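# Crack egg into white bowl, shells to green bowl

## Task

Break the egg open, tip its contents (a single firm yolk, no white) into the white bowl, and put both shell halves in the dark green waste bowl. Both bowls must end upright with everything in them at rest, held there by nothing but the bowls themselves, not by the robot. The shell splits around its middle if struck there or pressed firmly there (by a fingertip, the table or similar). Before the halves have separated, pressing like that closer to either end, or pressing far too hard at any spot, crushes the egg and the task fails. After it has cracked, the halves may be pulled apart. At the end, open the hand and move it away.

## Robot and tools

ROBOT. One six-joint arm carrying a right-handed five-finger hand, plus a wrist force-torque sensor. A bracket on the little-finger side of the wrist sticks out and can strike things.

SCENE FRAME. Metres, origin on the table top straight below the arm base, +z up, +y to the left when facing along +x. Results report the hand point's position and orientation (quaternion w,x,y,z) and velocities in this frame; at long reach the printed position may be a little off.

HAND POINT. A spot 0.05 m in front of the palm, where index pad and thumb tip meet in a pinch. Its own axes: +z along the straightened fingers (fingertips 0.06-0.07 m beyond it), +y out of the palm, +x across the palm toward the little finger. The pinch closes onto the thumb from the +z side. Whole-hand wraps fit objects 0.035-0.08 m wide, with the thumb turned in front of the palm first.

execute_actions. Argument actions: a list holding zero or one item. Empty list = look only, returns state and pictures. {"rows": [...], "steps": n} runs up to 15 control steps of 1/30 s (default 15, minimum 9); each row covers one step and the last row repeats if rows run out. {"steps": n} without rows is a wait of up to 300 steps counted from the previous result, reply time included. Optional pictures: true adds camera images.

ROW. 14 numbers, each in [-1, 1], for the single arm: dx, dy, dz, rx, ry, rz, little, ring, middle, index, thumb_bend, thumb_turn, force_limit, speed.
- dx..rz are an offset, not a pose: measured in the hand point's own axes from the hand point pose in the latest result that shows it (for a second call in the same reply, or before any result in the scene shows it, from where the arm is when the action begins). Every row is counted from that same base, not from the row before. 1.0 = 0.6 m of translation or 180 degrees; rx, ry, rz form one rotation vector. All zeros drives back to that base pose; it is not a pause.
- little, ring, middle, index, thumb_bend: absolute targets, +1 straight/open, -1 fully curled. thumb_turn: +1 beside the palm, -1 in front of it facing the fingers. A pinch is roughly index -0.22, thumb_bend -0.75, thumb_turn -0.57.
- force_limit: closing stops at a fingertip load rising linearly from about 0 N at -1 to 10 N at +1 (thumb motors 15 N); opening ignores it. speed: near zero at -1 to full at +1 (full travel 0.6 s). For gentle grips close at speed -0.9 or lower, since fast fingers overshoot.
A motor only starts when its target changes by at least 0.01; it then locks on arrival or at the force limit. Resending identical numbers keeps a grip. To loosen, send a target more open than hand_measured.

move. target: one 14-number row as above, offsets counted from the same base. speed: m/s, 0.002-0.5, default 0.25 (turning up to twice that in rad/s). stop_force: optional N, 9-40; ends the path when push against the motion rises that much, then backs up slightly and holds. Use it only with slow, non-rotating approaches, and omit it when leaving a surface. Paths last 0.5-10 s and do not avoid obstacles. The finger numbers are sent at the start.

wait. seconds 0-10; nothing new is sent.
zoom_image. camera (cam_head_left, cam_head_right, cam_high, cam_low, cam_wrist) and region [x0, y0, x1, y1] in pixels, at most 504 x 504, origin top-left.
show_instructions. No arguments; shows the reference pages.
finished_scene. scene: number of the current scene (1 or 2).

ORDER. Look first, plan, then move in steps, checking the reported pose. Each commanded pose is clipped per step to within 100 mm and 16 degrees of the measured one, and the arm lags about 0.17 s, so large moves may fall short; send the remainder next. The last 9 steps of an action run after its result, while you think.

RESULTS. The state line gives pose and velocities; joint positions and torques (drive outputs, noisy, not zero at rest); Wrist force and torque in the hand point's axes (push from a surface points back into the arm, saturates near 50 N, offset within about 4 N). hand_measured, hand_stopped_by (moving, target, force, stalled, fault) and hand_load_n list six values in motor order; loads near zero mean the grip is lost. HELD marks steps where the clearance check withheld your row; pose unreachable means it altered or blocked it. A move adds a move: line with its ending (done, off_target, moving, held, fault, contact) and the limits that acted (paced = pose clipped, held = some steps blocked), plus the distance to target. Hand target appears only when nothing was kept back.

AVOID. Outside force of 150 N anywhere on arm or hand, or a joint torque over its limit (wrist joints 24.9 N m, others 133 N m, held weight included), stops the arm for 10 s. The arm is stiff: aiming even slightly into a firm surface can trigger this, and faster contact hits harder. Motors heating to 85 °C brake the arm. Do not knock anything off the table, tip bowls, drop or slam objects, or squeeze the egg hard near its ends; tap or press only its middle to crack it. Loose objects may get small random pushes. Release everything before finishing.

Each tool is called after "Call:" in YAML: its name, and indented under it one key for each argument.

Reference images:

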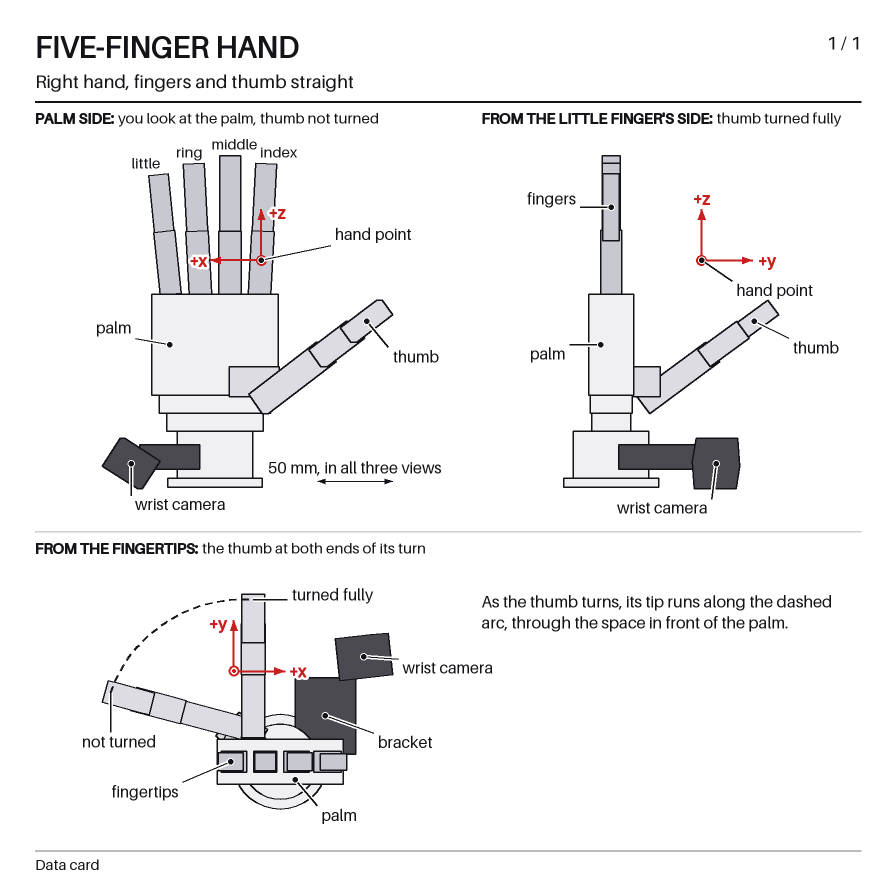

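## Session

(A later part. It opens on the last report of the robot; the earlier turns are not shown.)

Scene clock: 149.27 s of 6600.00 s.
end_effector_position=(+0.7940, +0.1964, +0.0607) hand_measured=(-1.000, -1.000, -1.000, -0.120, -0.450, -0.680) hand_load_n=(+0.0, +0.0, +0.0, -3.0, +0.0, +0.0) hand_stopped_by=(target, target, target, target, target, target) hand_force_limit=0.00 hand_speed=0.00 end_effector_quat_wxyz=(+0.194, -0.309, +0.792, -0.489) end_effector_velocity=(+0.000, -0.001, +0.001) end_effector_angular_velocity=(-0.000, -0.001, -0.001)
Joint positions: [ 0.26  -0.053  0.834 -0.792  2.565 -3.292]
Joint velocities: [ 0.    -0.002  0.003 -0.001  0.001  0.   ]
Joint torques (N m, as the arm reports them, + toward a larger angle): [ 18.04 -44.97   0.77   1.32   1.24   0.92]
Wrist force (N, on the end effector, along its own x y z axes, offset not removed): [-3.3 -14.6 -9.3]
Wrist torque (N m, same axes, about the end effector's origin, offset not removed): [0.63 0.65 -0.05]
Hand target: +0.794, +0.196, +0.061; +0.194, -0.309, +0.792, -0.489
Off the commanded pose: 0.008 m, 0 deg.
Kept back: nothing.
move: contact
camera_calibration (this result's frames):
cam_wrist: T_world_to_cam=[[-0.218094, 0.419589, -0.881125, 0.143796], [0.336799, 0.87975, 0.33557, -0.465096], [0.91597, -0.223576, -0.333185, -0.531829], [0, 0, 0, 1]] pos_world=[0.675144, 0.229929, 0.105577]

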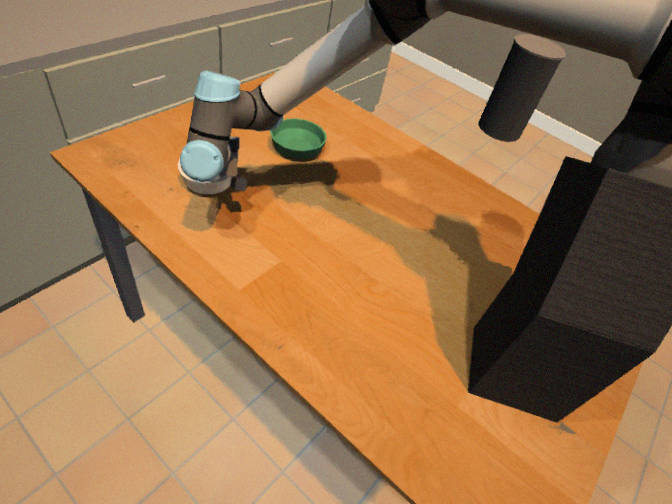

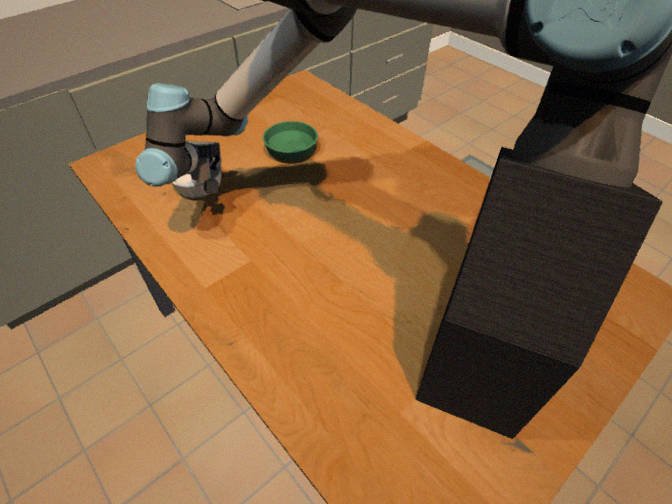

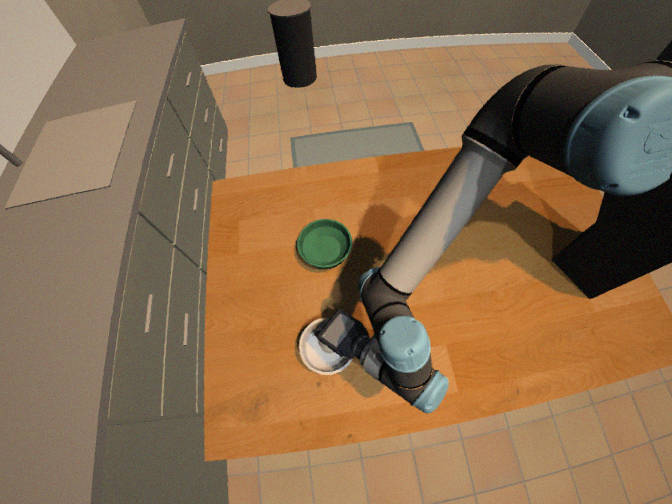

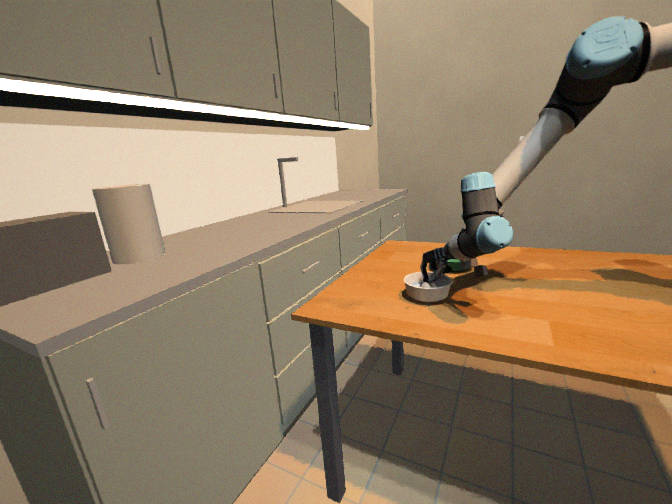

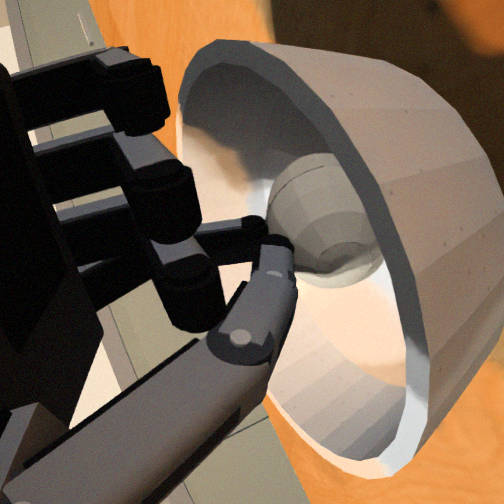

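Call:
move:
  target: [0,0.008,-0.011,0,0,0,-1,-1,-1,-0.12,-0.45,-0.68,0,0]
  speed: 0.01

Call:
move:
  target: [0,-0.005,-0.0025,0,0,0,-1,-1,-1,-0.12,-0.45,-0.68,0,0]
  speed: 0.03

Call:
move:
  target: [0,-0.0075,0.015,0,0,0,-1,-1,-1,-0.12,-0.45,-0.68,0,0]
  speed: 0.03

Call:
move:
  target: [0,0.018,0.009,0,0,0,-1,-1,-1,-0.12,-0.45,-0.68,0,0]
  speed: 0.003
  stop_force: 14

Scene clock: 150.87 s of 6600.00 s.
end_effector_position=(+0.7888, +0.2021, +0.0595) hand_measured=(-1.000, -1.000, -1.000, -0.122, -0.450, -0.680) hand_load_n=(+0.0, +0.0, +0.0, -10.5, +0.0, +0.0) hand_stopped_by=(target, target, target, target, target, target) hand_force_limit=0.00 hand_speed=0.00 end_effector_quat_wxyz=(+0.194, -0.309, +0.792, -0.489) end_effector_velocity=(-0.001, +0.001, +0.000) end_effector_angular_velocity=(-0.000, -0.000, -0.001)
Joint positions: [ 0.267 -0.049  0.841 -0.803  2.572 -3.292]
Joint velocities: [ 0.002  0.     0.002 -0.003  0.003 -0.   ]
Joint torques (N m, as the arm reports them, + toward a larger angle): [21.29 -9.81 11.88  3.96  4.67 -2.87]
Wrist force (N, on the end effector, along its own x y z axes, offset not removed): [-3.8 -39.2 -23.5]
Wrist torque (N m, same axes, about the end effector's origin, offset not removed): [0.99 0.42 -0.07]
Hand target: +0.789, +0.202, +0.059; +0.194, -0.309, +0.792, -0.489
Off the commanded pose: 0.000 m, 0 deg.
Kept back: nothing.
move: done
camera_calibration (this result's frames):
cam_wrist: T_world_to_cam=[[-0.217907, 0.419694, -0.88112, 0.138981], [0.336771, 0.879699, 0.335731, -0.467965], [0.916025, -0.223577, -0.333033, -0.526174], [0, 0, 0, 1]] pos_world=[0.66987, 0.235698, 0.104335]

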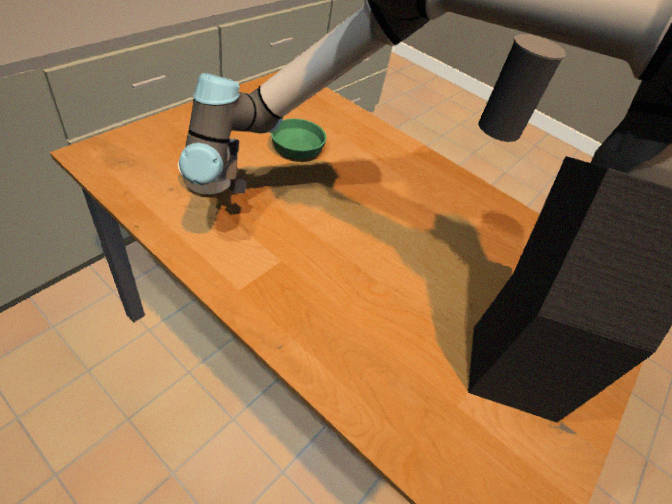

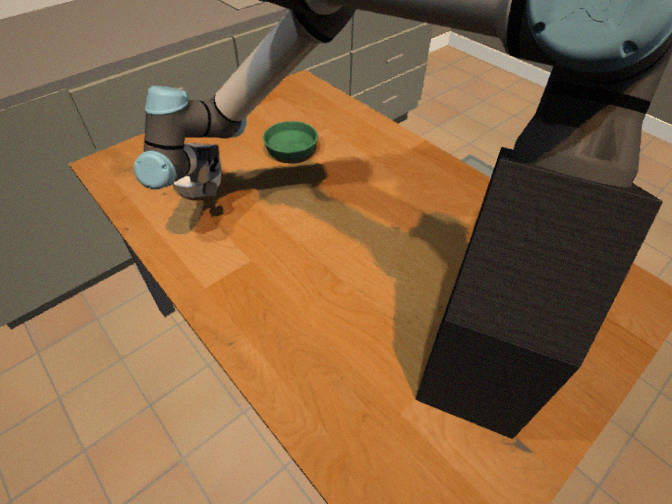

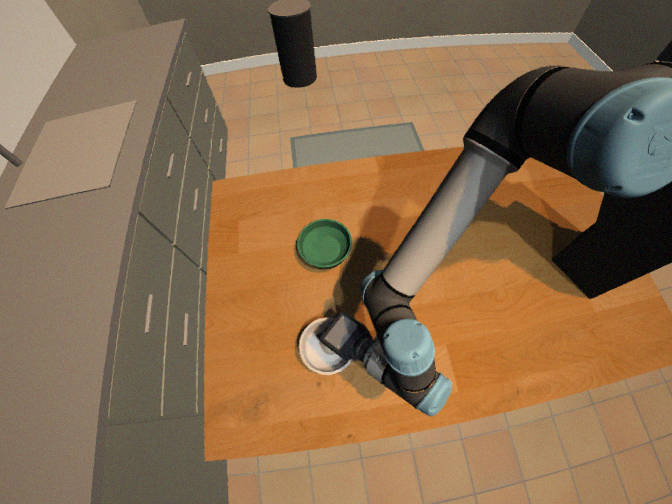

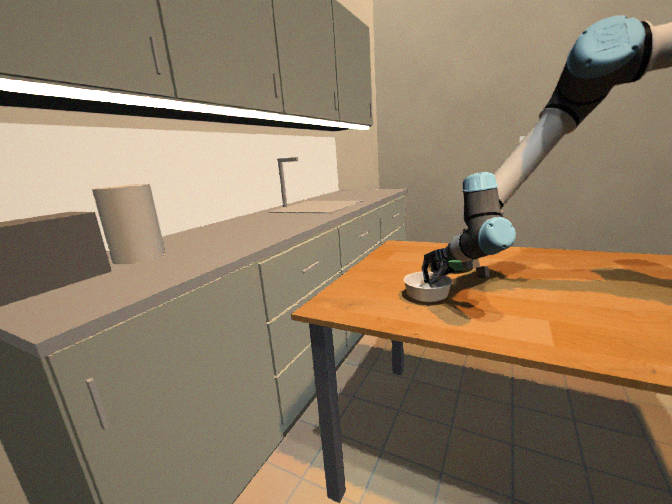

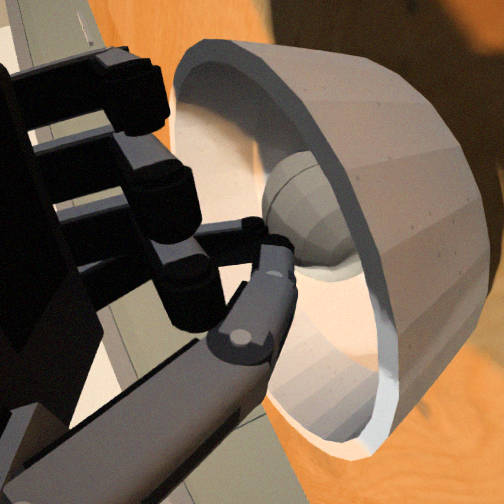

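Scene clock: 151.57 s of 6600.00 s.
end_effector_position=(+0.7886, +0.2021, +0.0625) hand_measured=(-1.000, -1.000, -1.000, -0.120, -0.450, -0.680) hand_load_n=(+0.0, +0.0, +0.0, -0.5, +0.0, +0.0) hand_stopped_by=(target, target, target, target, target, target) hand_force_limit=0.00 hand_speed=0.00 end_effector_quat_wxyz=(+0.193, -0.309, +0.792, -0.489) end_effector_velocity=(+0.000, +0.000, +0.002) end_effector_angular_velocity=(+0.000, +0.001, +0.001)
Joint positions: [ 0.269 -0.056  0.848 -0.803  2.575 -3.292]
Joint velocities: [ 0.001 -0.003  0.002  0.002  0.001  0.   ]
Joint torques (N m, as the arm reports them, + toward a larger angle): [ 40.3  -58.55  -3.63  -0.15   2.01  -1.  ]
Wrist force (N, on the end effector, along its own x y z axes, offset not removed): [0.4 2.0 1.2]
Wrist torque (N m, same axes, about the end effector's origin, offset not removed): [0.49 -0.32 0.17]
Hand target: +0.789, +0.202, +0.063; +0.194, -0.309, +0.792, -0.489
Off the commanded pose: 0.000 m, 0 deg.
Kept back: nothing.
move: done
camera_calibration (this result's frames):
cam_wrist: T_world_to_cam=[[-0.218368, 0.419586, -0.881058, 0.142015], [0.336841, 0.879766, 0.335485, -0.468938], [0.91589, -0.223517, -0.333446, -0.524904], [0, 0, 0, 1]] pos_world=[0.669724, 0.235643, 0.107418]

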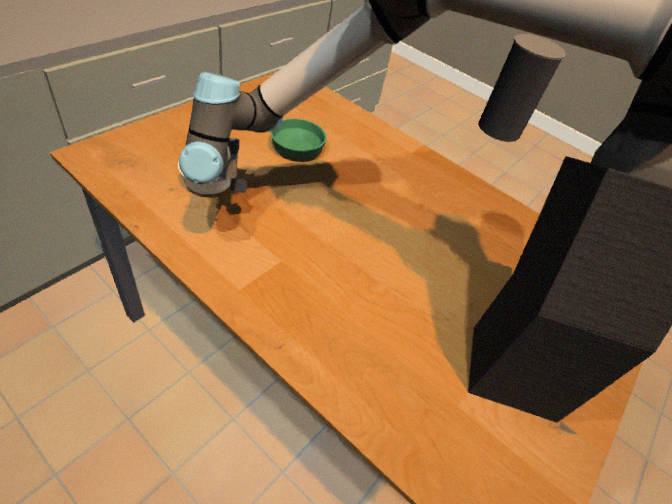

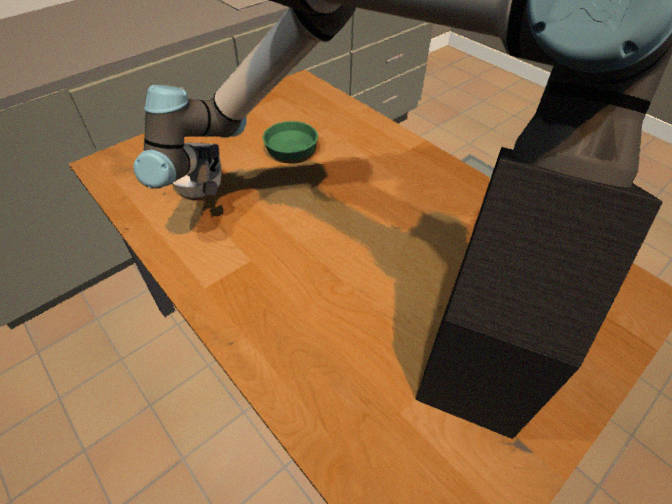

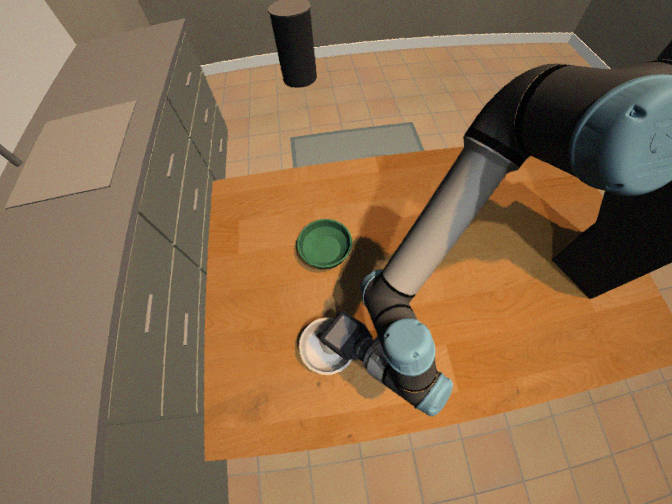

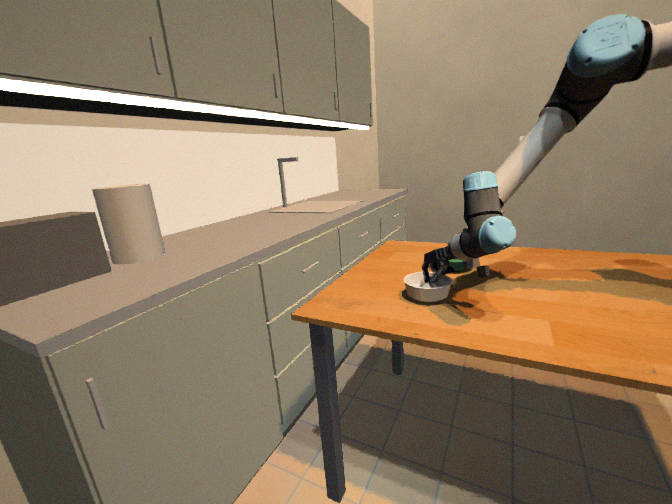

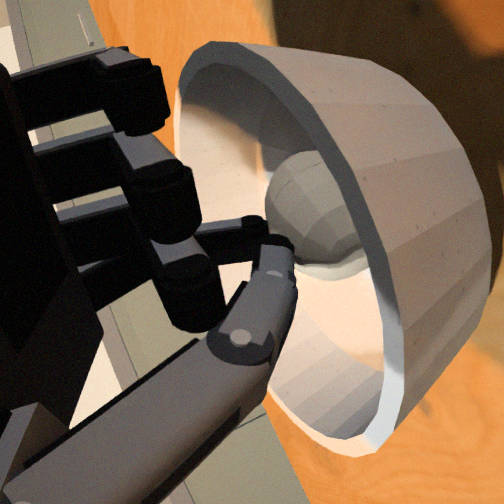

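Scene clock: 152.33 s of 6600.00 s.
end_effector_position=(+0.7953, +0.1949, +0.0625) hand_measured=(-1.000, -1.000, -1.000, -0.120, -0.450, -0.680) hand_load_n=(+0.0, +0.0, +0.0, +0.0, +0.0, +0.0) hand_stopped_by=(target, target, target, target, target, target) hand_force_limit=0.00 hand_speed=0.00 end_effector_quat_wxyz=(+0.193, -0.310, +0.792, -0.489) end_effector_velocity=(+0.001, -0.002, -0.001) end_effector_angular_velocity=(-0.001, +0.002, -0.002)
Joint positions: [ 0.259 -0.057  0.835 -0.789  2.565 -3.292]
Joint velocities: [-0.002  0.001 -0.004  0.004  0.001  0.   ]
Joint torques (N m, as the arm reports them, + toward a larger angle): [ 15.4  -56.54 -15.13   1.12  -2.02   1.52]
Wrist force (N, on the end effector, along its own x y z axes, offset not removed): [4.9 3.4 -0.5]
Wrist torque (N m, same axes, about the end effector's origin, offset not removed): [0.50 -0.88 0.51]
Hand target: +0.795, +0.195, +0.063; +0.193, -0.309, +0.792, -0.489
Off the commanded pose: 0.000 m, 0 deg.
Kept back: nothing.
move: done
camera_calibration (this result's frames):
cam_wrist: T_world_to_cam=[[-0.218458, 0.41947, -0.881091, 0.146582], [0.336799, 0.879828, 0.335363, -0.464826], [0.915883, -0.223488, -0.333483, -0.532621], [0, 0, 0, 1]] pos_world=[0.676394, 0.228446, 0.107417]

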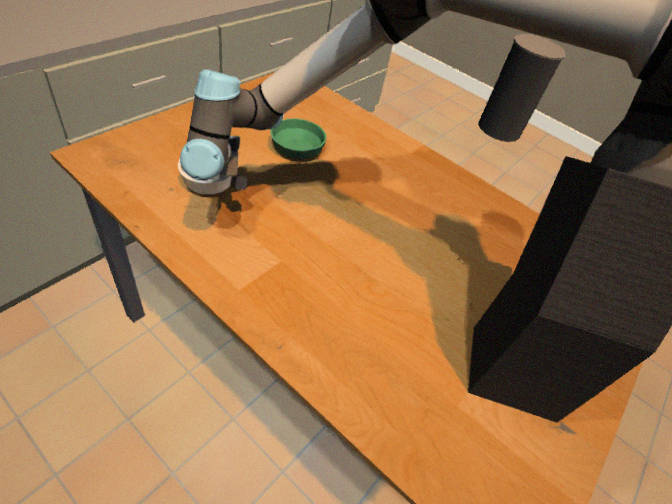

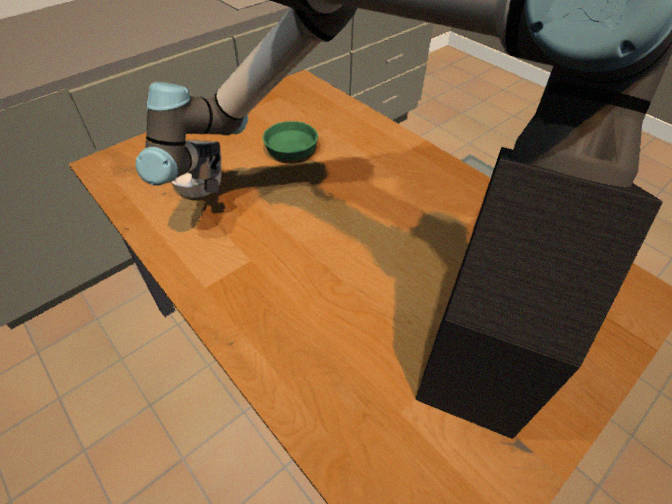

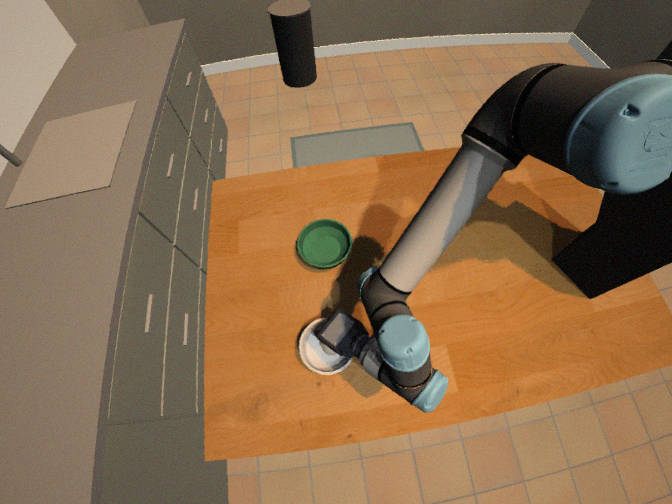

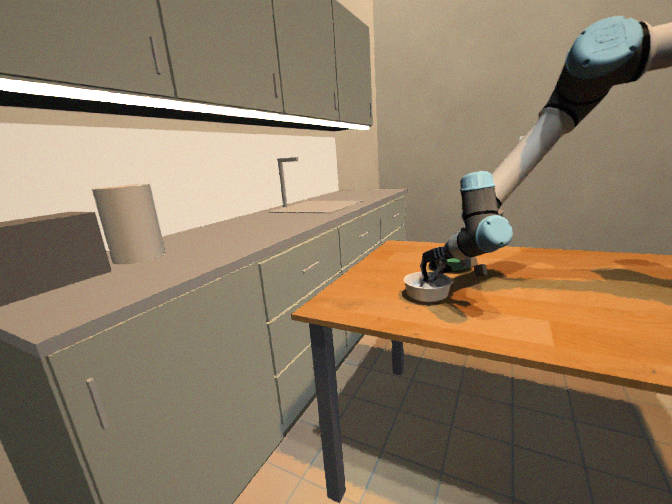

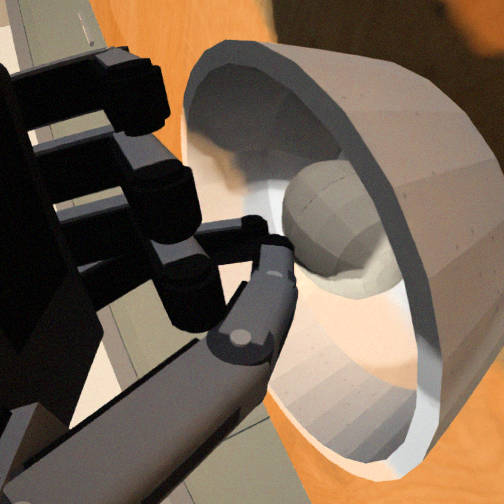

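Scene clock: 154.57 s of 6600.00 s.
end_effector_position=(+0.7954, +0.1949, +0.0570) hand_measured=(-1.000, -1.000, -1.000, -0.120, -0.456, -0.680) hand_load_n=(+0.0, +0.0, +0.0, +0.5, -10.0, -1.0) hand_stopped_by=(target, target, target, target, target, target) hand_force_limit=0.00 hand_speed=0.00 end_effector_quat_wxyz=(+0.193, -0.309, +0.792, -0.489) end_effector_velocity=(-0.000, -0.000, +0.000) end_effector_angular_velocity=(-0.000, +0.001, -0.000)
Joint positions: [ 0.255 -0.045  0.823 -0.788  2.561 -3.292]
Joint velocities: [ 0.    -0.001  0.002 -0.     0.     0.   ]
Joint torques (N m, as the arm reports them, + toward a larger angle): [ 20.98 -46.16  -0.17   2.98   0.56   1.19]
Wrist force (N, on the end effector, along its own x y z axes, offset not removed): [2.7 -11.9 -7.7]
Wrist torque (N m, same axes, about the end effector's origin, offset not removed): [0.27 -0.26 -0.06]
Hand target: +0.795, +0.195, +0.057; +0.193, -0.310, +0.792, -0.489
Off the commanded pose: 0.007 m, 0 deg.
Kept back: nothing.
move: contact
camera_calibration (this result's frames):
cam_wrist: T_world_to_cam=[[-0.218275, 0.419505, -0.88112, 0.141562], [0.336784, 0.879802, 0.335448, -0.462946], [0.915933, -0.223527, -0.333321, -0.53463], [0, 0, 0, 1]] pos_world=[0.676497, 0.228411, 0.101824]

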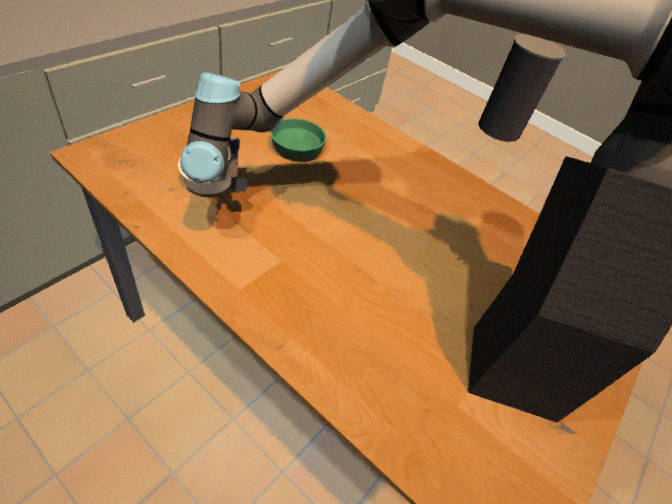

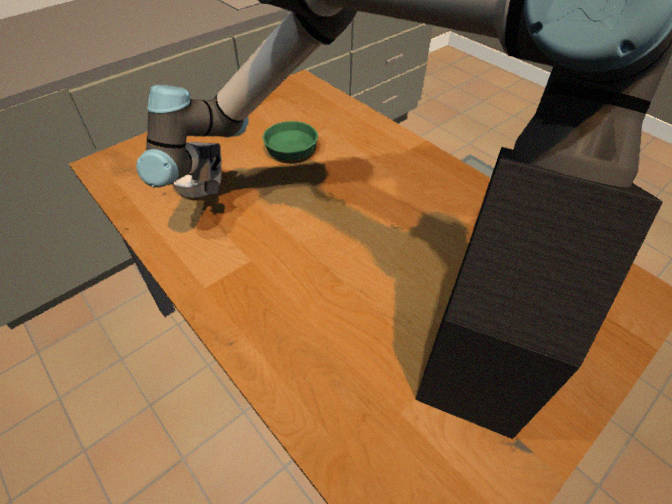

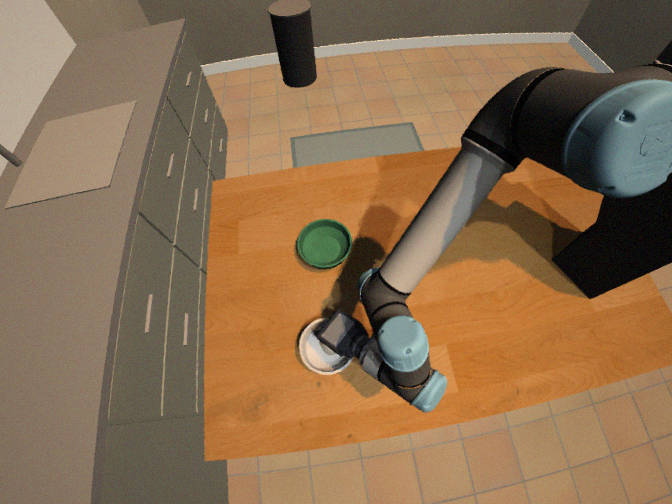

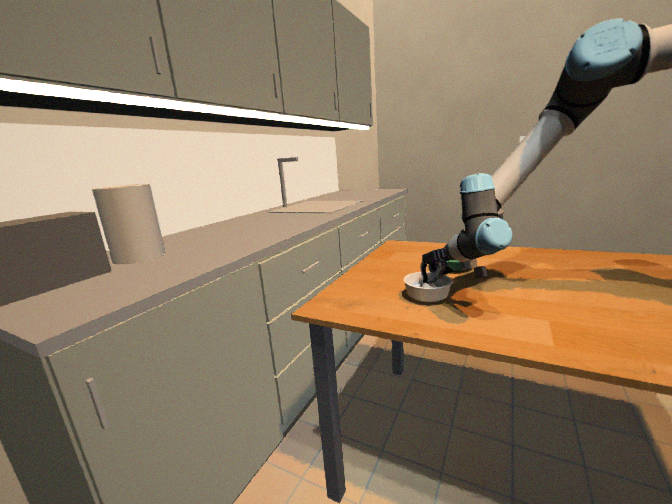

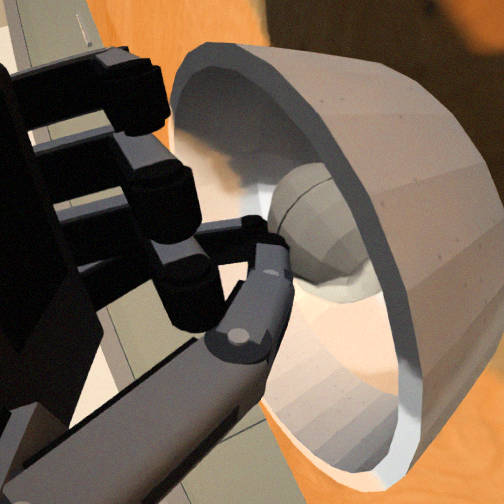

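Both touch now. Press a bit more, then open the index.

Call:
move:
  target: [0,0.009,0.0045,0,0,0,-1,-1,-1,-0.12,-0.45,-0.68,0,-0.9]
  speed: 0.002
  stop_force: 14

Call:
move:
  target: [0,0,0,0,0,0,-1,-1,-1,-0.02,-0.38,-0.68,0,-0.92]

Scene clock: 155.67 s of 6600.00 s.
end_effector_position=(+0.7954, +0.1948, +0.0562) hand_measured=(-1.000, -1.000, -1.000, -0.120, -0.456, -0.680) hand_load_n=(+0.0, +0.0, +0.0, +1.5, -12.5, -1.5) hand_stopped_by=(target, target, target, target, target, target) hand_force_limit=0.00 hand_speed=-0.90 end_effector_quat_wxyz=(+0.194, -0.309, +0.792, -0.489) end_effector_velocity=(+0.001, -0.000, +0.001) end_effector_angular_velocity=(+0.000, -0.001, +0.001)
Joint positions: [ 0.254 -0.043  0.821 -0.788  2.56  -3.292]
Joint velocities: [ 0.    -0.003  0.002  0.001 -0.001 -0.   ]
Joint torques (N m, as the arm reports them, + toward a larger angle): [ 16.56 -35.77   7.99   3.58   0.07   1.08]
Wrist force (N, on the end effector, along its own x y z axes, offset not removed): [6.1 -26.4 -14.4]
Wrist torque (N m, same axes, about the end effector's origin, offset not removed): [0.31 -0.40 0.42]
Hand target: +0.795, +0.195, +0.056; +0.194, -0.309, +0.792, -0.489
Off the commanded pose: 0.005 m, 0 deg.
Kept back: nothing.
move: contact
camera_calibration (this result's frames):
cam_wrist: T_world_to_cam=[[-0.21809, 0.419547, -0.881145, 0.140754], [0.336865, 0.879749, 0.335505, -0.462707], [0.915947, -0.223657, -0.333196, -0.53497], [0, 0, 0, 1]] pos_world=[0.676571, 0.228363, 0.101016]

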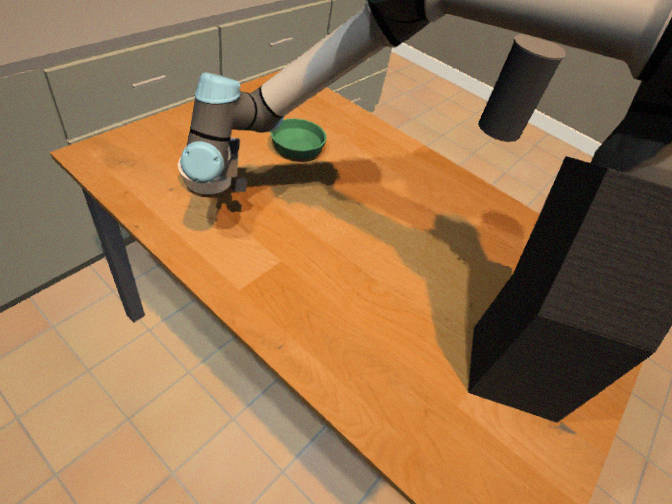

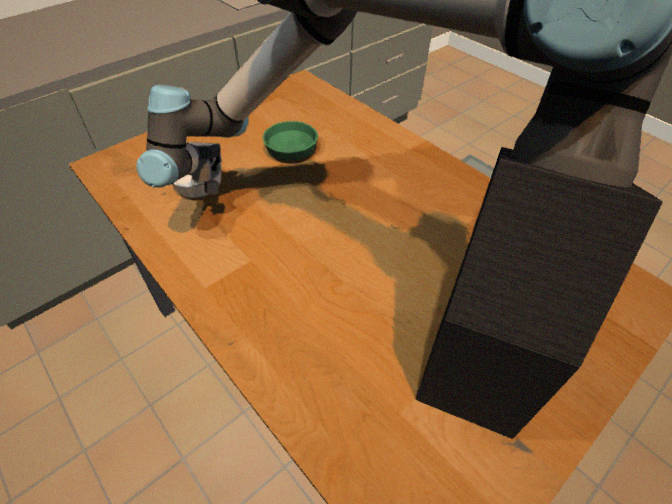

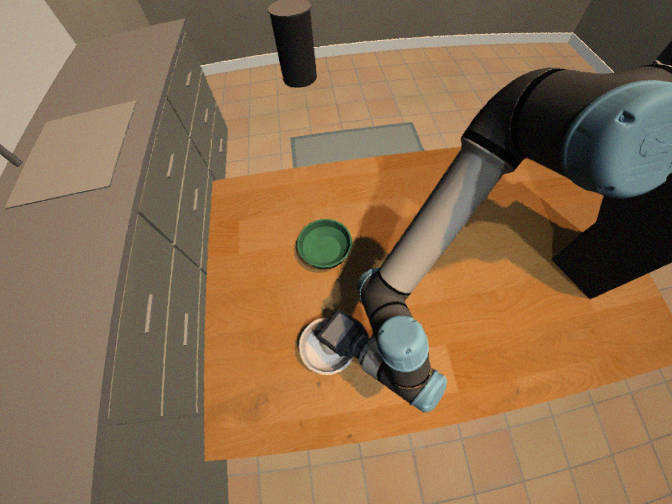

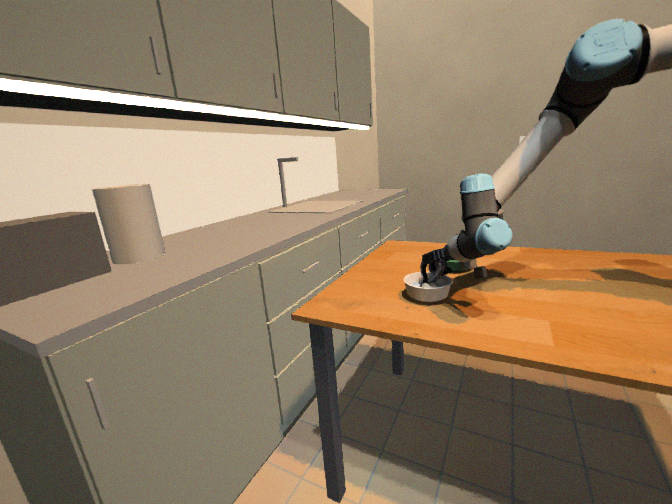

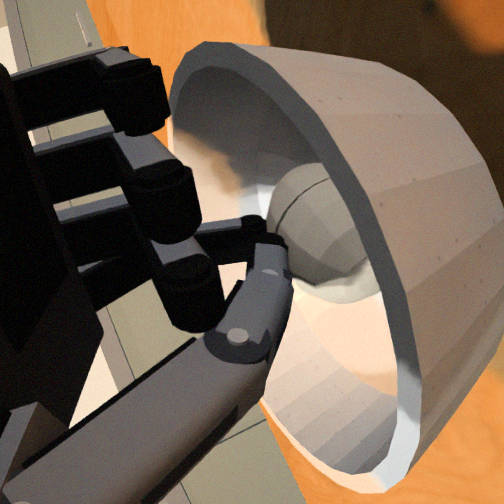

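Scene clock: 156.67 s of 6600.00 s.
end_effector_position=(+0.7954, +0.1948, +0.0561) hand_measured=(-1.000, -1.000, -1.000, -0.020, -0.436, -0.680) hand_load_n=(+0.0, +0.0, +0.0, +0.0, -16.5, -2.5) hand_stopped_by=(target, target, target, target, moving, target) hand_force_limit=0.00 hand_speed=-0.92 end_effector_quat_wxyz=(+0.193, -0.309, +0.792, -0.489) end_effector_velocity=(-0.002, +0.000, -0.001) end_effector_angular_velocity=(-0.001, +0.003, -0.000)
Joint positions: [ 0.254 -0.043  0.821 -0.788  2.56  -3.292]
Joint velocities: [-0.     0.001  0.001  0.001  0.002 -0.   ]
Joint torques (N m, as the arm reports them, + toward a larger angle): [ 15.68 -27.17  -9.1    0.94   1.19   0.9 ]
Wrist force (N, on the end effector, along its own x y z axes, offset not removed): [1.0 -18.6 -9.6]
Wrist torque (N m, same axes, about the end effector's origin, offset not removed): [0.04 0.29 -0.15]
Hand target: +0.795, +0.195, +0.056; +0.194, -0.309, +0.792, -0.489
Off the commanded pose: 0.000 m, 0 deg.
Kept back: nothing.
move: done
camera_calibration (this result's frames):
cam_wrist: T_world_to_cam=[[-0.218189, 0.419529, -0.881129, 0.140807], [0.336855, 0.879767, 0.335467, -0.462689], [0.915927, -0.223618, -0.333276, -0.534933], [0, 0, 0, 1]] pos_world=[0.676541, 0.228365, 0.101005]

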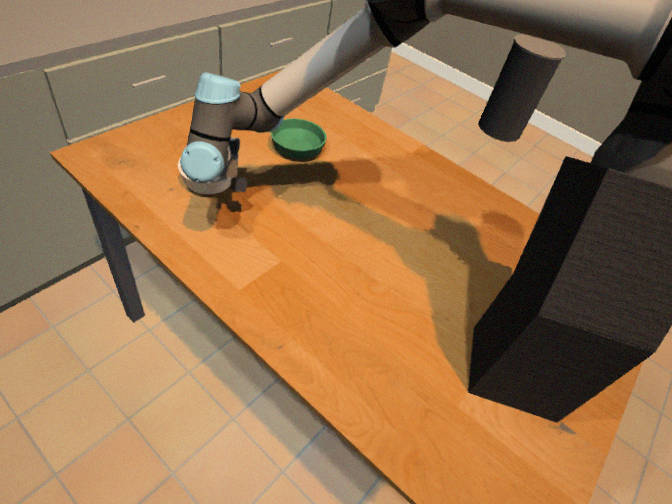

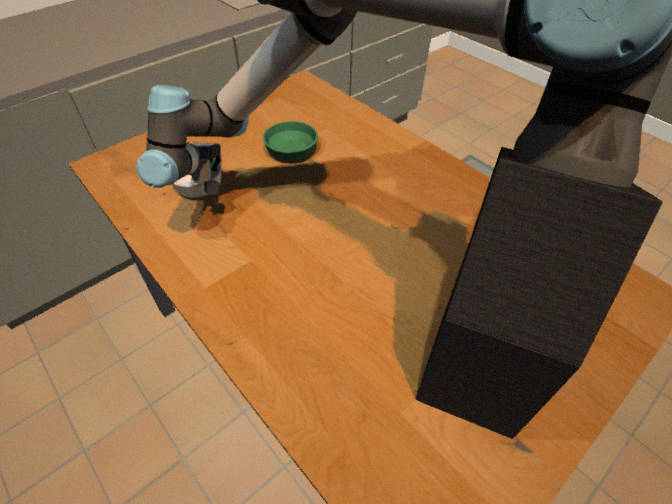

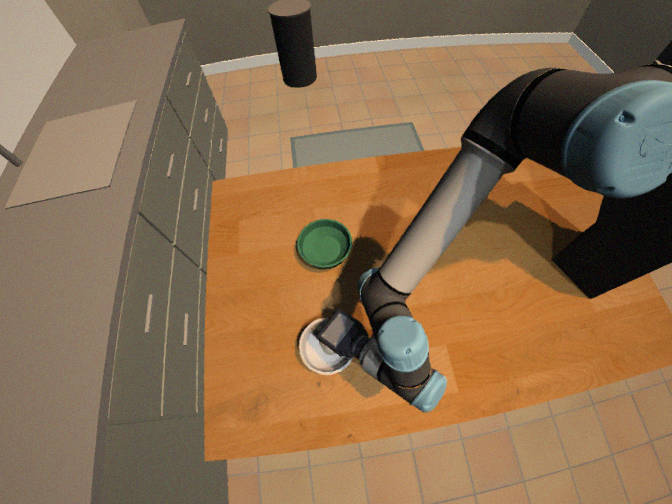

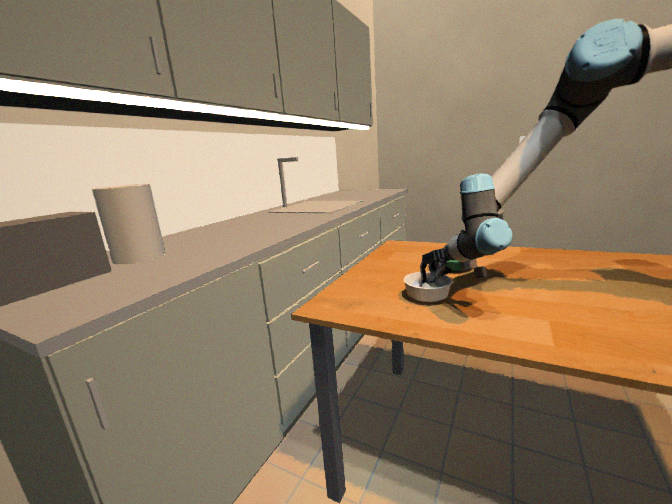

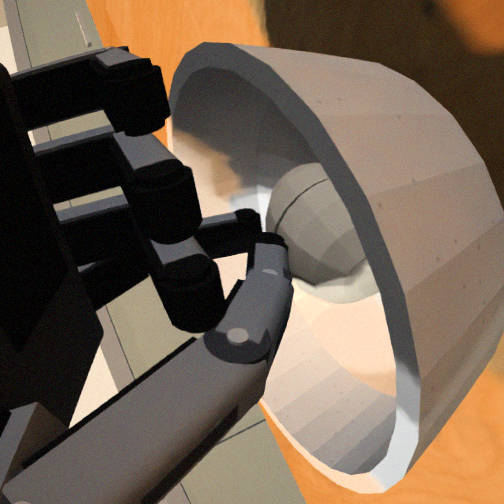

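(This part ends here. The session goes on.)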